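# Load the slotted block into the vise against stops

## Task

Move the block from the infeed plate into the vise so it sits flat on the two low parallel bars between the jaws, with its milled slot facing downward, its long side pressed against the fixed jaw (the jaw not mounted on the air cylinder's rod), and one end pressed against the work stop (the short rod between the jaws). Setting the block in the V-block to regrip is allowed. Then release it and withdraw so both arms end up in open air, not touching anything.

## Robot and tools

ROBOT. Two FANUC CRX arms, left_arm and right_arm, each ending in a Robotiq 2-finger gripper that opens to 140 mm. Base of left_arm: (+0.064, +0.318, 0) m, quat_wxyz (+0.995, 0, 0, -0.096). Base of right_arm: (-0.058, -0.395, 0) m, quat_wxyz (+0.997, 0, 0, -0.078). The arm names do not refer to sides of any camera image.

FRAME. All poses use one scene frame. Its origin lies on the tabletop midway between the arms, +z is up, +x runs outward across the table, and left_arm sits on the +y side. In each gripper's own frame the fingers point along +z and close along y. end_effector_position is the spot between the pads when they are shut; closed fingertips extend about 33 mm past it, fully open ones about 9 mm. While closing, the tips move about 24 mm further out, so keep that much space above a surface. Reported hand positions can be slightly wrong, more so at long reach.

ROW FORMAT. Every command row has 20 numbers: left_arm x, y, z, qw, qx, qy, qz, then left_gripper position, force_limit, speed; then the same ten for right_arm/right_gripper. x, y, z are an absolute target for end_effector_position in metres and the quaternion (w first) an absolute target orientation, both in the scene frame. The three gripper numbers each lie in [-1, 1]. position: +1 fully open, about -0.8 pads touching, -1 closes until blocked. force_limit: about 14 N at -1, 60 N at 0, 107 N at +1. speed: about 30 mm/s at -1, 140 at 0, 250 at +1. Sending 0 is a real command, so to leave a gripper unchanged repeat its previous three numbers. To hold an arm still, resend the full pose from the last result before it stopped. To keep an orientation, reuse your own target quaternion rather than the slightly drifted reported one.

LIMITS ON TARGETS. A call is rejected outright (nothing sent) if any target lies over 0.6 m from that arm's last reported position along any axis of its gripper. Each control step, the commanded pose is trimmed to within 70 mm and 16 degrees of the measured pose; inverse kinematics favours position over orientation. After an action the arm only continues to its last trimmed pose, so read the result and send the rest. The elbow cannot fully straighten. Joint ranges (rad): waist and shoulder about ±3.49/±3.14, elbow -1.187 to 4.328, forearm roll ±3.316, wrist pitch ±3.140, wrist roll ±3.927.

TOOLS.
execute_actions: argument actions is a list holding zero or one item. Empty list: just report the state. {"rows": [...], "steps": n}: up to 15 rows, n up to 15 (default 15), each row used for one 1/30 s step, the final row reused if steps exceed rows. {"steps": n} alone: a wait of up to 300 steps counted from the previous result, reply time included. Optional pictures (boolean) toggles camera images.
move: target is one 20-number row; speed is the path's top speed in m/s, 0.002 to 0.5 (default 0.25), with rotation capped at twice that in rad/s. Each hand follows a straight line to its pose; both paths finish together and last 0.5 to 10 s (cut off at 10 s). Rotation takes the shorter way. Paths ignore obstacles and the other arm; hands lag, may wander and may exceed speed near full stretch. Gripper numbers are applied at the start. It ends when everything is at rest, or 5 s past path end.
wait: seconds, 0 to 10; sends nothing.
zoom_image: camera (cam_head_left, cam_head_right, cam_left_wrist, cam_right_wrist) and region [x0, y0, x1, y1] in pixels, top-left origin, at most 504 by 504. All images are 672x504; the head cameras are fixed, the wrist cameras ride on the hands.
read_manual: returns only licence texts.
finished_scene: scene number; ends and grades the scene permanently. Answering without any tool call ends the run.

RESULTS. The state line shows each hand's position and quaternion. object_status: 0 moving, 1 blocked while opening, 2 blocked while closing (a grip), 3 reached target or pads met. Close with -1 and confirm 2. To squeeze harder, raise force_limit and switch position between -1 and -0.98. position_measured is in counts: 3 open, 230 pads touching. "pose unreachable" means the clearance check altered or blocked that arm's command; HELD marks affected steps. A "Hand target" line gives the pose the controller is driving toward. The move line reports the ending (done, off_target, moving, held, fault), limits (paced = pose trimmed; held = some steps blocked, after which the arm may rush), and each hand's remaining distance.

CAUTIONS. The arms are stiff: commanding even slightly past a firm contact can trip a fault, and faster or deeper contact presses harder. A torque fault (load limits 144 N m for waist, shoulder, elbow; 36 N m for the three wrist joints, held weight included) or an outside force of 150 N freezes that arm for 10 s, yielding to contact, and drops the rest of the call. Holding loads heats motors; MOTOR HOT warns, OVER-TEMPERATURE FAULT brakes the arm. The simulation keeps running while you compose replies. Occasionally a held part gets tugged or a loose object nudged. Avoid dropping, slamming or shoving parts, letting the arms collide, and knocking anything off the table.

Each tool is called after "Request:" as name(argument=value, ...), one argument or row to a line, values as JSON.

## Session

Request:
execute_actions(
  actions=[],
)

Scene clock: 0.00 s of 6600.00 s.
left_arm: end_effector_position=(+0.1260, +0.0011, +0.3424) position_measured=3 object_status=3 end_effector_quat_wxyz=(-0.065, +0.144, +0.977, +0.146) | right_arm: end_effector_position=(+0.4994, -0.9142, +0.1507) position_measured=3 object_status=3 end_effector_quat_wxyz=(-0.062, +0.896, +0.298, +0.324)
Joint positions: left_arm=[-0.863 -0.015  0.213 -0.089 -2.108 -0.841] | right_arm=[-0.748  0.765  0.833 -0.663 -1.527  3.108]
Joint velocities: left_arm=[ 0.     0.     0.001  0.    -0.    -0.001] | right_arm=[ 0.  0. -0.  0.  0. -0.]
Hand target (left_arm): +0.126, +0.001, +0.342; -0.065, +0.144, +0.977, +0.146
Hand target (right_arm): +0.499, -0.914, +0.151; -0.062, +0.896, +0.298, +0.324
camera_calibration (this result's frames):
cam_left_wrist: T_world_to_cam=[[0.32503, 0.911411, 0.25236, -0.124139], [0.906799, -0.376109, 0.190415, -0.175453], [0.268461, 0.166949, -0.948713, 0.478108], [0, 0, 0, 1]] pos_world=[0.0710963, -0.0326681, 0.518324]
cam_right_wrist: T_world_to_cam=[[0.558768, -0.823581, 0.0974301, -1.05225], [-0.746708, -0.550737, -0.372983, -0.0684958], [0.36084, 0.135659, -0.922709, 0.274197], [0, 0, 0, 1]] pos_world=[0.437876, -0.941533, 0.329977]

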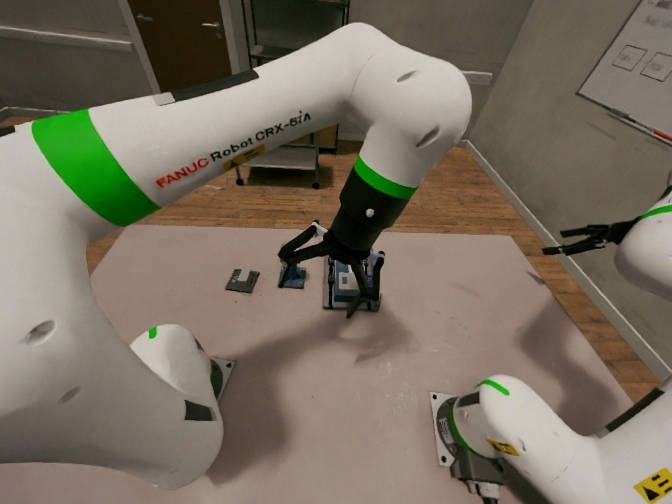

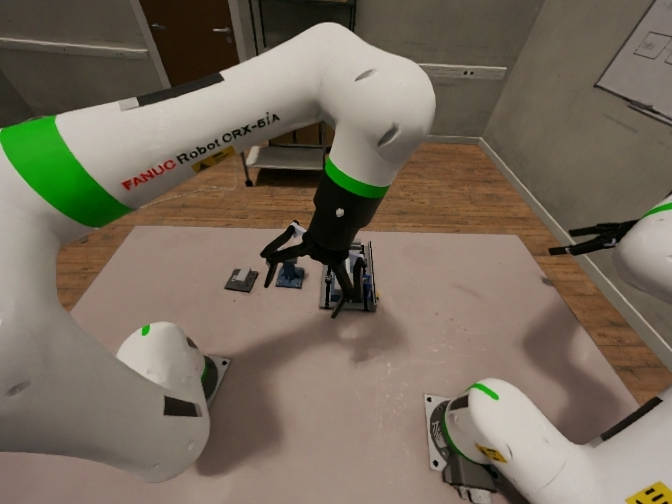

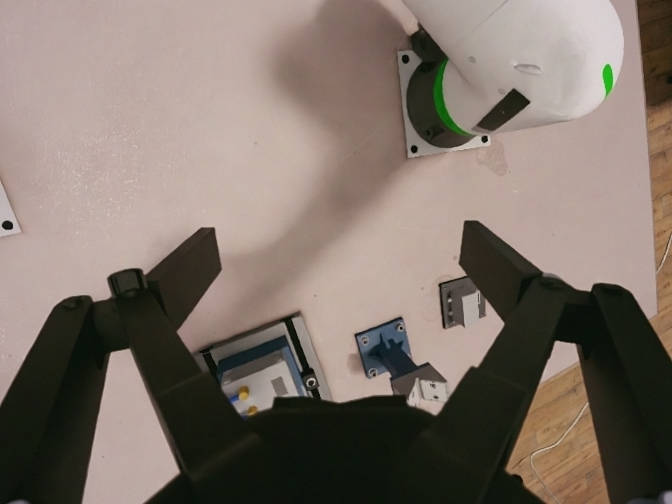

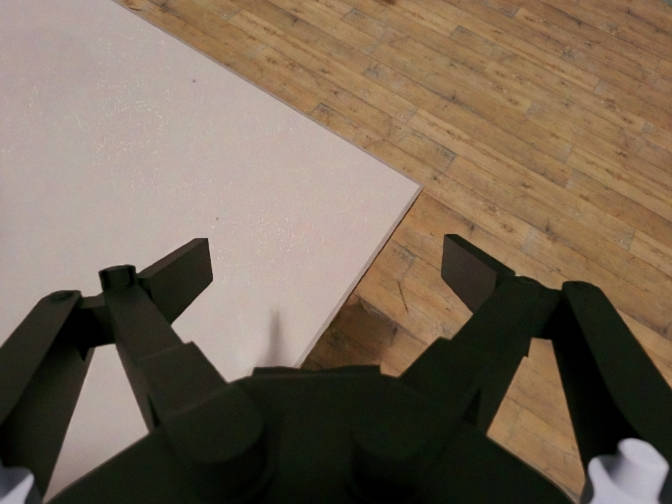

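Request:
move(
  target=[0.44,0.2,0.25,0,0,1,0,1,0,0,0.4994,-0.9142,0.1507,-0.062,0.896,0.298,0.324,1,0,0],
  speed=0.4,
)

Request:
zoom_image(
  camera="cam_left_wrist",
  region=[310,90,470,240],
)

Request:
zoom_image(
  camera="cam_head_right",
  region=[210,225,390,315],
)

Scene clock: 5.83 s of 6600.00 s.
left_arm: end_effector_position=(+0.4394, +0.2001, +0.2500) position_measured=3 object_status=3 end_effector_quat_wxyz=(-0.001, -0.000, +1.000, +0.001) | right_arm: end_effector_position=(+0.4994, -0.9142, +0.1507) position_measured=3 object_status=3 end_effector_quat_wxyz=(-0.062, +0.896, +0.298, +0.324)
Joint positions: left_arm=[ 0.223 -0.141 -0.104 -0.002 -1.609 -1.601] | right_arm=[-0.748  0.765  0.832 -0.663 -1.526  3.11 ]
Joint velocities: left_arm=[-0.001  0.    -0.001 -0.    -0.001  0.   ] | right_arm=[ 0.     0.001 -0.001 -0.001 -0.     0.   ]
Hand target (left_arm): +0.439, +0.200, +0.250; -0.001, -0.000, +1.000, +0.001
Hand target (right_arm): +0.499, -0.914, +0.151; -0.062, +0.896, +0.298, +0.324
Off the commanded pose (left_arm): 0.001 m, 0 deg.
Off the commanded pose (right_arm): 0.000 m, 0 deg.
After step 90, 1.23 s passed at rest.
move: done; limits=paced
camera_calibration (this result's frames):
cam_left_wrist: T_world_to_cam=[[0.0269823, 0.9996, -0.00846943, -0.205532], [0.928845, -0.0219391, 0.369818, -0.492639], [0.369484, -0.0178453, -0.929066, 0.260814], [0, 0, 0, 1]] pos_world=[0.366764, 0.199296, 0.422759]
cam_right_wrist: T_world_to_cam=[[0.559163, -0.823179, 0.0985549, -1.05228], [-0.746138, -0.55149, -0.37301, -0.0694564], [0.361406, 0.135038, -0.922578, 0.273271], [0, 0, 0, 1]] pos_world=[0.437811, -0.941422, 0.329913]

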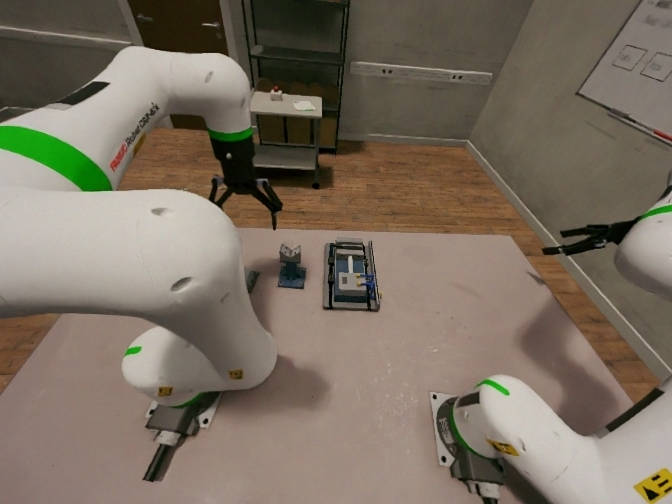

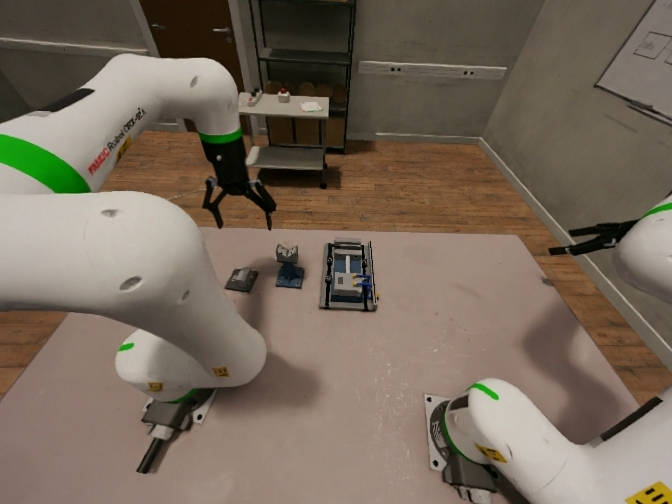

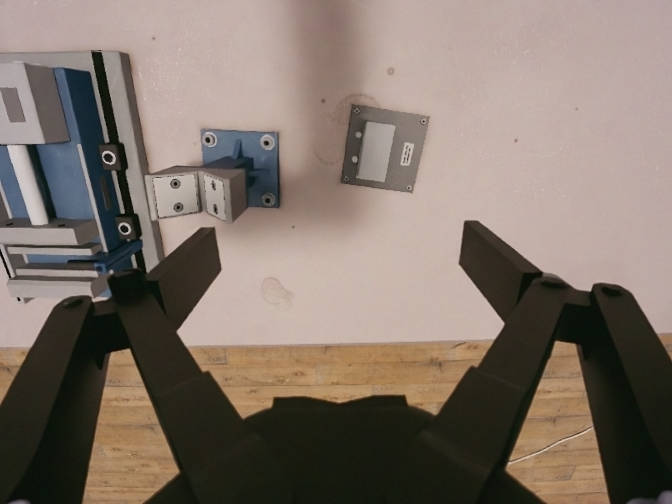

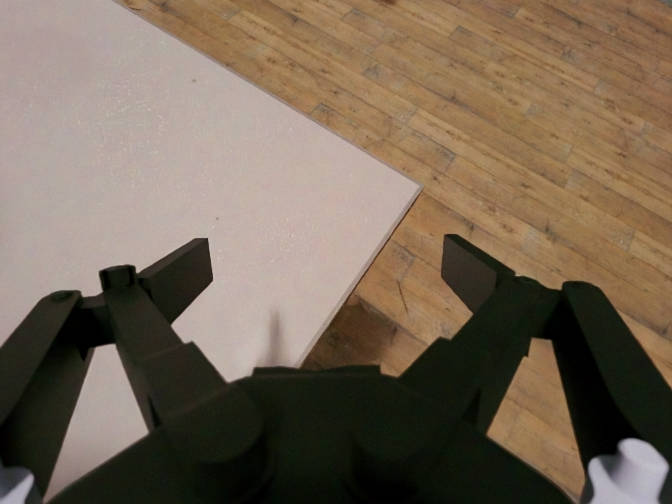

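Region (310, 90, 470, 240) of cam_left_wrist's 672x504 image, scaled by 3.150, with more detail than that image has; it fills the top 472 rows of this view, and the rest is white.

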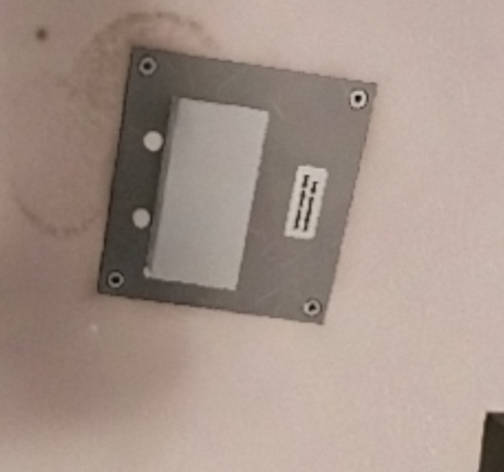

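Region (210, 225, 390, 315) of cam_head_right's 672x504 image, scaled by 2.800, with more detail than that image has.

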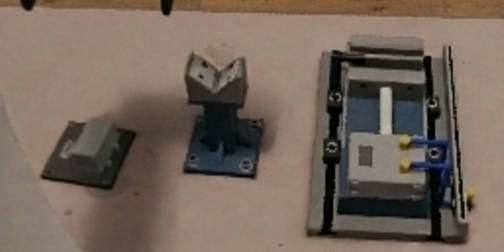

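Request:
move(
  target=[0.414,0.29,0.11,0.249,0.702,0.6,-0.291,0.4,0.5,0,0.4994,-0.9142,0.1507,-0.062,0.896,0.298,0.324,1,0,0],
  speed=0.4,
)

Request:
move(
  target=[0.41,0.256,0.058,0.249,0.702,0.6,-0.291,0.4,0.5,0,0.4994,-0.9142,0.1507,-0.062,0.896,0.298,0.324,1,0,0],
  speed=0.08,
)

Scene clock: 12.73 s of 6600.00 s.
left_arm: end_effector_position=(+0.4139, +0.2888, +0.1103) position_measured=78 object_status=3 end_effector_quat_wxyz=(+0.151, +0.663, +0.670, -0.297) | right_arm: end_effector_position=(+0.4994, -0.9142, +0.1507) position_measured=3 object_status=3 end_effector_quat_wxyz=(-0.062, +0.896, +0.298, +0.324)
Joint positions: left_arm=[ 0.879  0.144 -0.449  0.35  -1.574 -3.924] | right_arm=[-0.748  0.765  0.832 -0.663 -1.526  3.11 ]
Joint velocities: left_arm=[-0.     0.003  0.003 -0.001 -0.003  0.   ] | right_arm=[-0.    -0.    -0.     0.     0.001  0.   ]
Hand target (left_arm): +0.414, +0.289, +0.110; +0.151, +0.663, +0.670, -0.298
Hand target (right_arm): +0.499, -0.914, +0.151; -0.062, +0.896, +0.298, +0.324
Off the commanded pose (left_arm): 0.001 m, 15 deg.
Off the commanded pose (right_arm): 0.000 m, 0 deg.
joint sent to its limit (left arm) — the command would take joint 6 (wrist roll) past its lower limit, so that joint was sent only as far as its limit.
After step 90, 1.13 s passed at rest.
move: off_target (left_arm)
camera_calibration (this result's frames):
cam_left_wrist: T_world_to_cam=[[0.978358, -0.0834851, -0.189332, -0.355682], [0.119804, -0.517486, 0.847263, 0.00999503], [-0.16871, -0.851609, -0.496285, 0.557792], [0, 0, 0, 1]] pos_world=[0.440892, 0.450499, 0.201013]
cam_right_wrist: T_world_to_cam=[[0.559152, -0.823186, 0.0985555, -1.05228], [-0.746146, -0.55148, -0.37301, -0.0694523], [0.361408, 0.135033, -0.922578, 0.273268], [0, 0, 0, 1]] pos_world=[0.437804, -0.941428, 0.329913]

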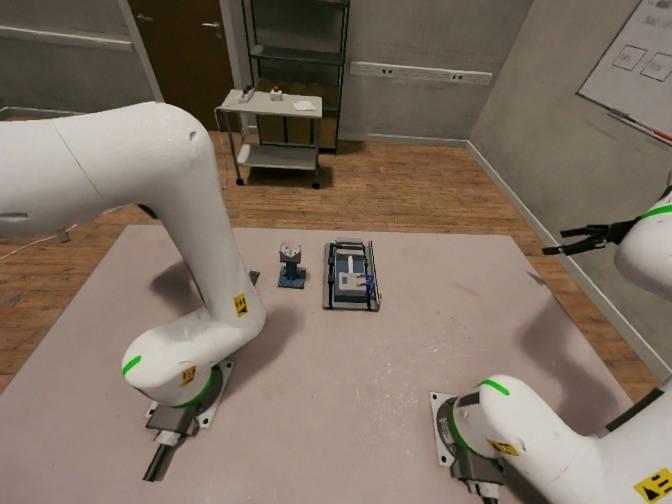

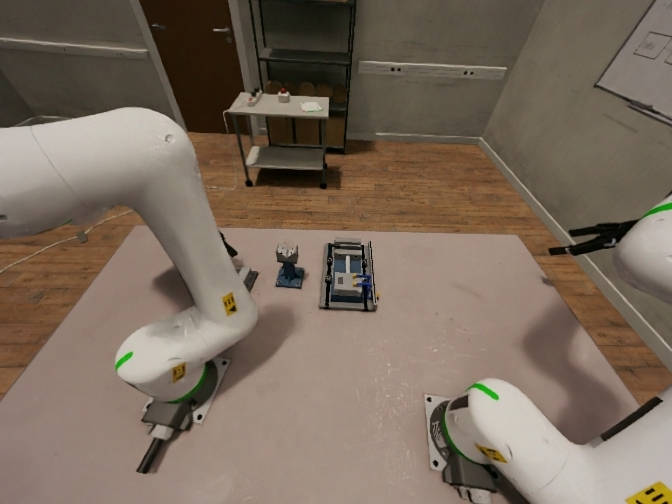

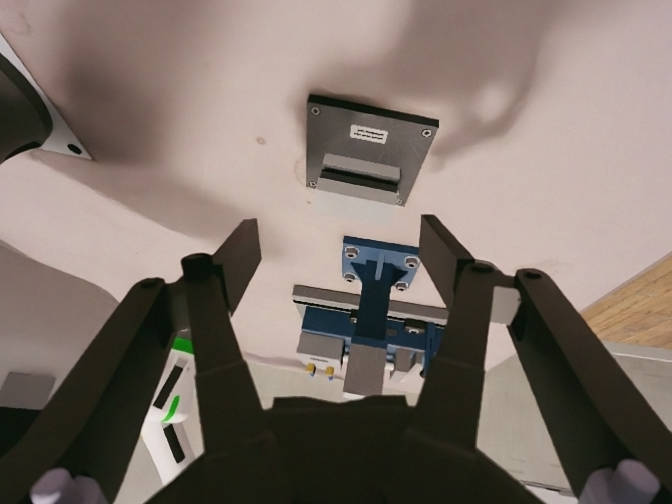

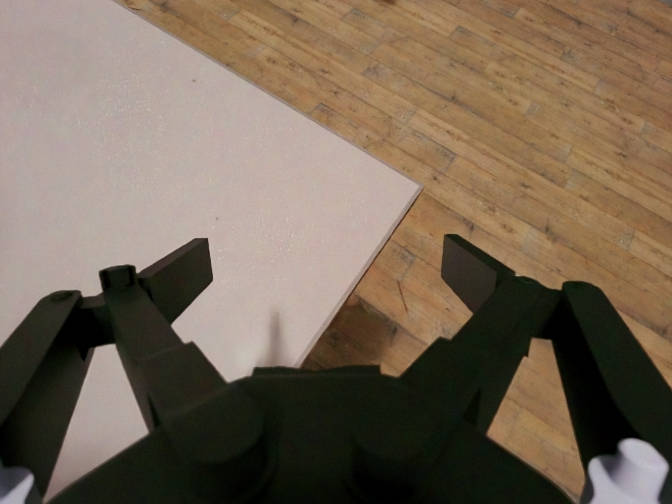

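Scene clock: 14.60 s of 6600.00 s.
left_arm: end_effector_position=(+0.4103, +0.2555, +0.0584) position_measured=78 object_status=3 end_effector_quat_wxyz=(+0.144, +0.669, +0.668, -0.292) | right_arm: end_effector_position=(+0.4994, -0.9142, +0.1507) position_measured=3 object_status=3 end_effector_quat_wxyz=(-0.062, +0.896, +0.298, +0.324)
Joint positions: left_arm=[ 0.806  0.174 -0.551  0.376 -1.42  -3.924] | right_arm=[-0.748  0.765  0.832 -0.663 -1.526  3.11 ]
Joint velocities: left_arm=[-0.001 -0.002  0.     0.    -0.001  0.   ] | right_arm=[-0.    -0.001 -0.002 -0.001  0.     0.   ]
Hand target (left_arm): +0.410, +0.256, +0.058; +0.144, +0.669, +0.668, -0.292
Hand target (right_arm): +0.499, -0.914, +0.151; -0.062, +0.896, +0.298, +0.324
Off the commanded pose (left_arm): 0.001 m, 15 deg.
Off the commanded pose (right_arm): 0.000 m, 0 deg.
joint sent to its limit (left arm) — the command would take joint 6 (wrist roll) past its lower limit, so that joint was sent only as far as its limit.
move: off_target (left_arm)
camera_calibration (this result's frames):
cam_left_wrist: T_world_to_cam=[[0.977487, -0.0934962, -0.189147, -0.361883], [0.111222, -0.53347, 0.838474, 0.0452666], [-0.179299, -0.840636, -0.511062, 0.505528], [0, 0, 0, 1]] pos_world=[0.439342, 0.415279, 0.151952]
cam_right_wrist: T_world_to_cam=[[0.559151, -0.823187, 0.0985556, -1.05229], [-0.746146, -0.55148, -0.37301, -0.0694522], [0.361408, 0.135032, -0.922578, 0.273268], [0, 0, 0, 1]] pos_world=[0.437804, -0.941429, 0.329913]

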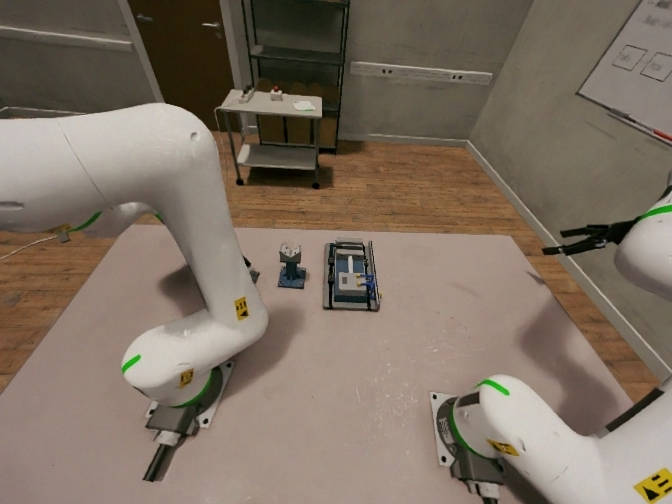

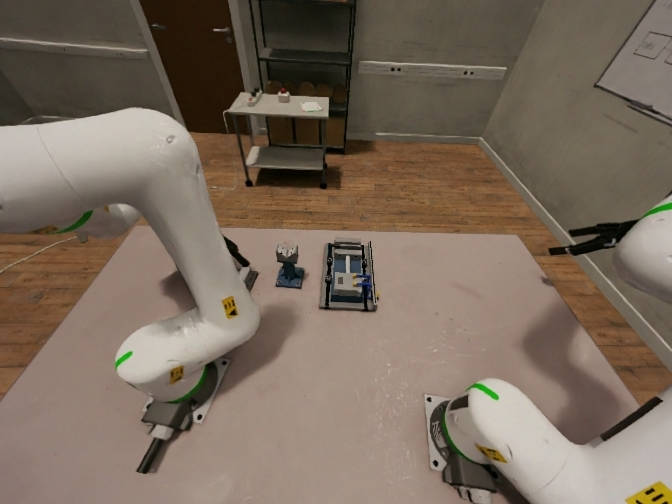

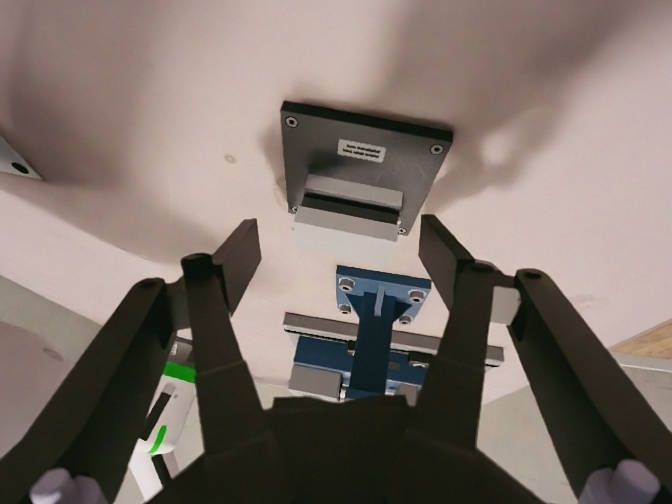

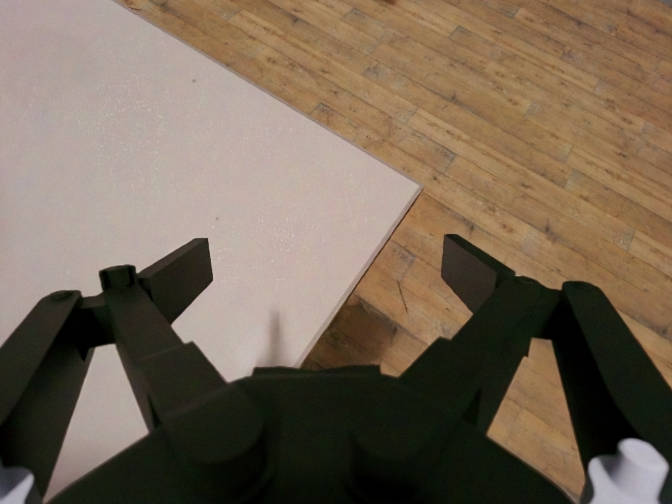

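Request:
move(
  target=[0.41,0.24,0.16,0,0.384,0.923,0,0.4,0,0,0.4994,-0.9142,0.1507,-0.062,0.896,0.298,0.324,1,0,0],
)

Request:
move(
  target=[0.41,0.238,0.12,0,-0.65,0.76,0,0.4,0,0,0.4994,-0.9142,0.1507,-0.062,0.896,0.298,0.324,1,0,0],
  speed=0.5,
)

Scene clock: 28.07 s of 6600.00 s.
left_arm: end_effector_position=(+0.4105, +0.2406, +0.1599) position_measured=78 object_status=3 end_effector_quat_wxyz=(+0.002, +0.384, +0.923, +0.000) | right_arm: end_effector_position=(+0.4994, -0.9142, +0.1507) position_measured=3 object_status=3 end_effector_quat_wxyz=(-0.062, +0.896, +0.298, +0.324)
Joint positions: left_arm=[ 0.349 -0.235 -0.393  0.002 -1.411 -2.515] | right_arm=[-0.748  0.765  0.832 -0.663 -1.526  3.11 ]
Joint velocities: left_arm=[-0.001  0.001  0.001 -0.001  0.001  0.002] | right_arm=[ 0.     0.001 -0.001  0.    -0.    -0.   ]
Hand target (left_arm): +0.411, +0.241, +0.160; +0.002, +0.384, +0.923, +0.000
Hand target (right_arm): +0.499, -0.914, +0.151; -0.062, +0.896, +0.298, +0.324
Off the commanded pose (left_arm): 0.001 m, 0 deg.
Off the commanded pose (right_arm): 0.000 m, 0 deg.
After step 90, 8.03 s passed at rest.
move: done
camera_calibration (this result's frames):
cam_left_wrist: T_world_to_cam=[[0.727779, 0.685757, -0.00862494, -0.458133], [0.638446, -0.672869, 0.373677, -0.156425], [0.250448, -0.277461, -0.927519, 0.299592], [0, 0, 0, 1]] pos_world=[0.358256, 0.292039, 0.332378]
cam_right_wrist: T_world_to_cam=[[0.559152, -0.823187, 0.0985557, -1.05229], [-0.746146, -0.55148, -0.37301, -0.0694524], [0.361408, 0.135032, -0.922578, 0.273268], [0, 0, 0, 1]] pos_world=[0.437804, -0.941429, 0.329913]

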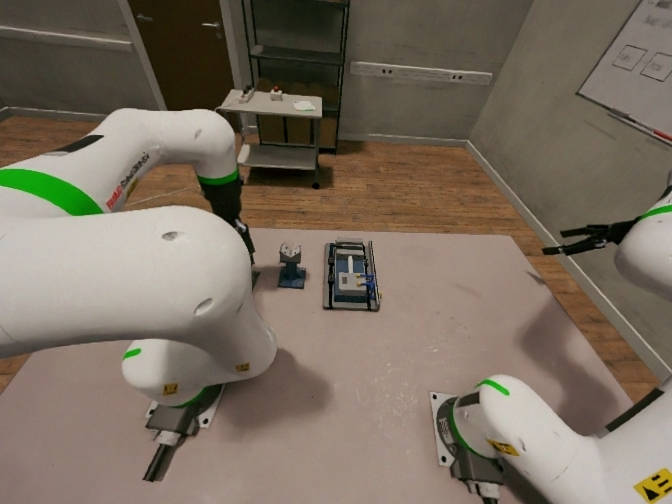

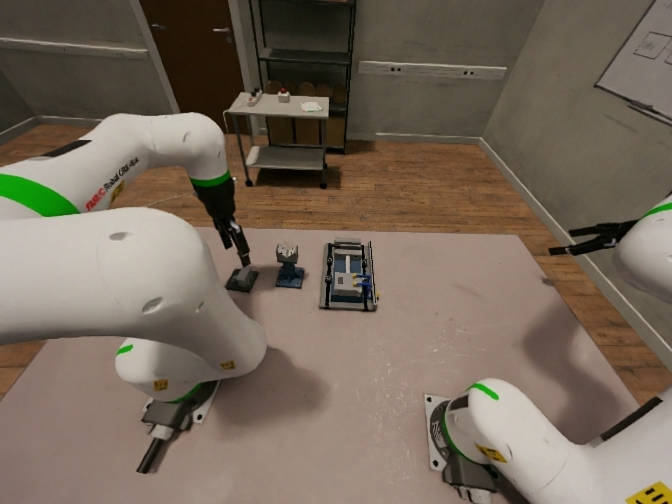

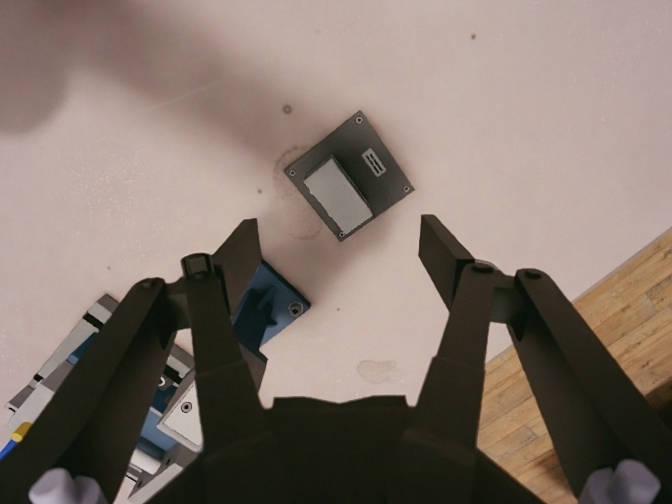

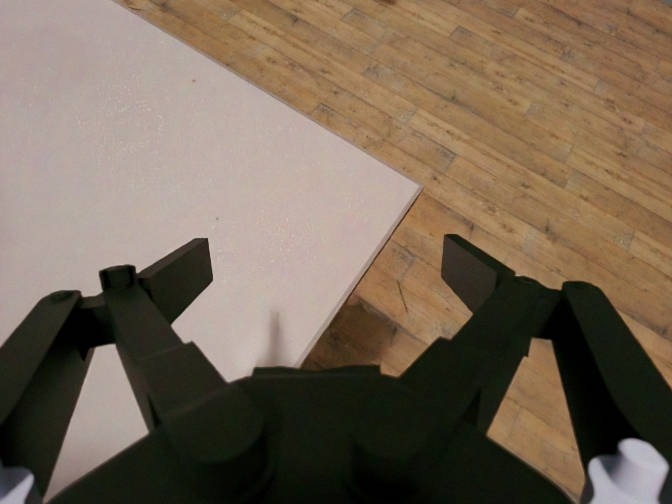

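Scene clock: 30.80 s of 6600.00 s.
left_arm: end_effector_position=(+0.4099, +0.2380, +0.1200) position_measured=78 object_status=3 end_effector_quat_wxyz=(+0.000, +0.650, -0.760, +0.000) | right_arm: end_effector_position=(+0.4994, -0.9142, +0.1507) position_measured=3 object_status=3 end_effector_quat_wxyz=(-0.062, +0.896, +0.298, +0.324)
Joint positions: left_arm=[ 0.34  -0.21  -0.468  0.    -1.313 -0.303] | right_arm=[-0.748  0.765  0.832 -0.663 -1.526  3.11 ]
Joint velocities: left_arm=[-0.    -0.     0.001 -0.001 -0.001  0.001] | right_arm=[ 0.    -0.     0.     0.001 -0.    -0.   ]
Hand target (left_arm): +0.410, +0.238, +0.120; -0.000, -0.650, +0.760, -0.000
Hand target (right_arm): +0.499, -0.914, +0.151; -0.062, +0.896, +0.298, +0.324
Off the commanded pose (left_arm): 0.000 m, 0 deg.
Off the commanded pose (right_arm): 0.000 m, 0 deg.
move: done
camera_calibration (this result's frames):
cam_left_wrist: T_world_to_cam=[[-0.983245, 0.182015, -0.00996471, 0.365173], [0.165388, 0.913745, 0.371102, -0.326235], [0.0766514, 0.363237, -0.928538, 0.180876], [0, 0, 0, 1]] pos_world=[0.399145, 0.165928, 0.292656]
cam_right_wrist: T_world_to_cam=[[0.559151, -0.823187, 0.0985555, -1.05229], [-0.746146, -0.55148, -0.37301, -0.0694522], [0.361408, 0.135032, -0.922578, 0.273268], [0, 0, 0, 1]] pos_world=[0.437804, -0.941429, 0.329913]

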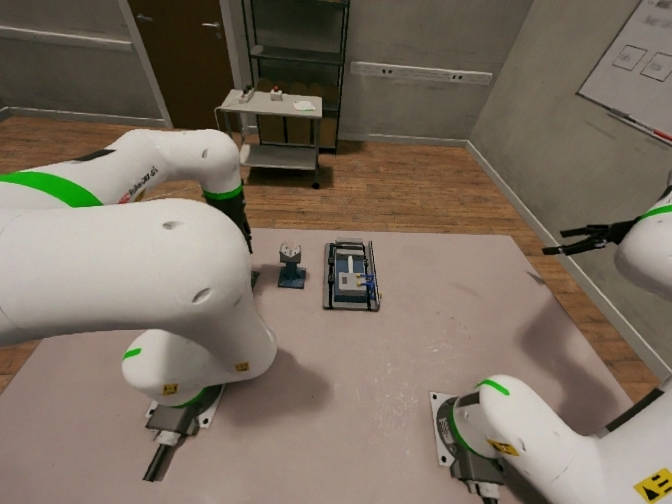

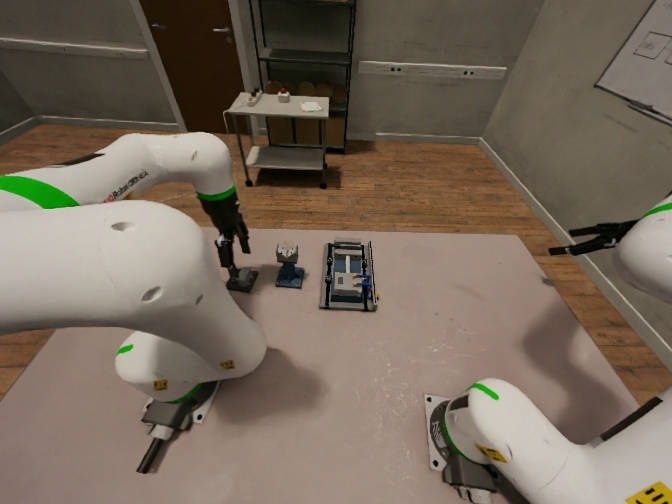

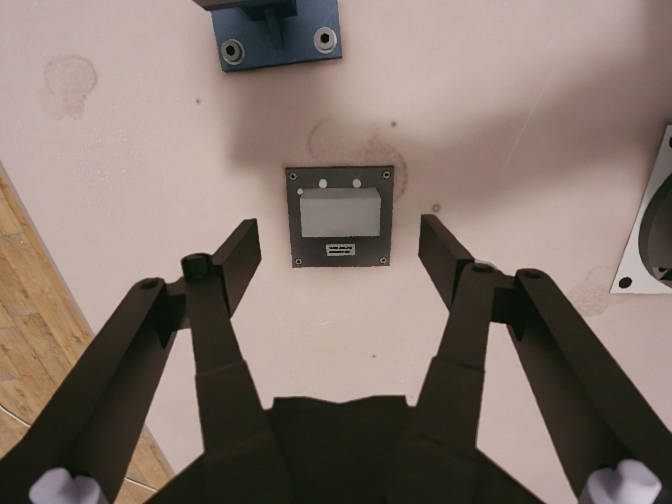

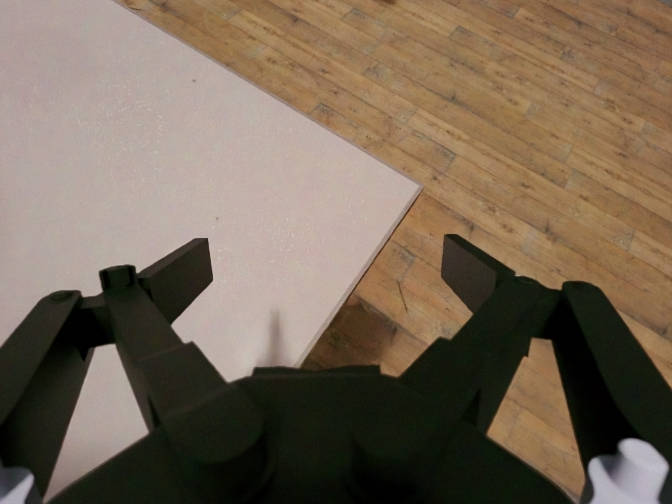

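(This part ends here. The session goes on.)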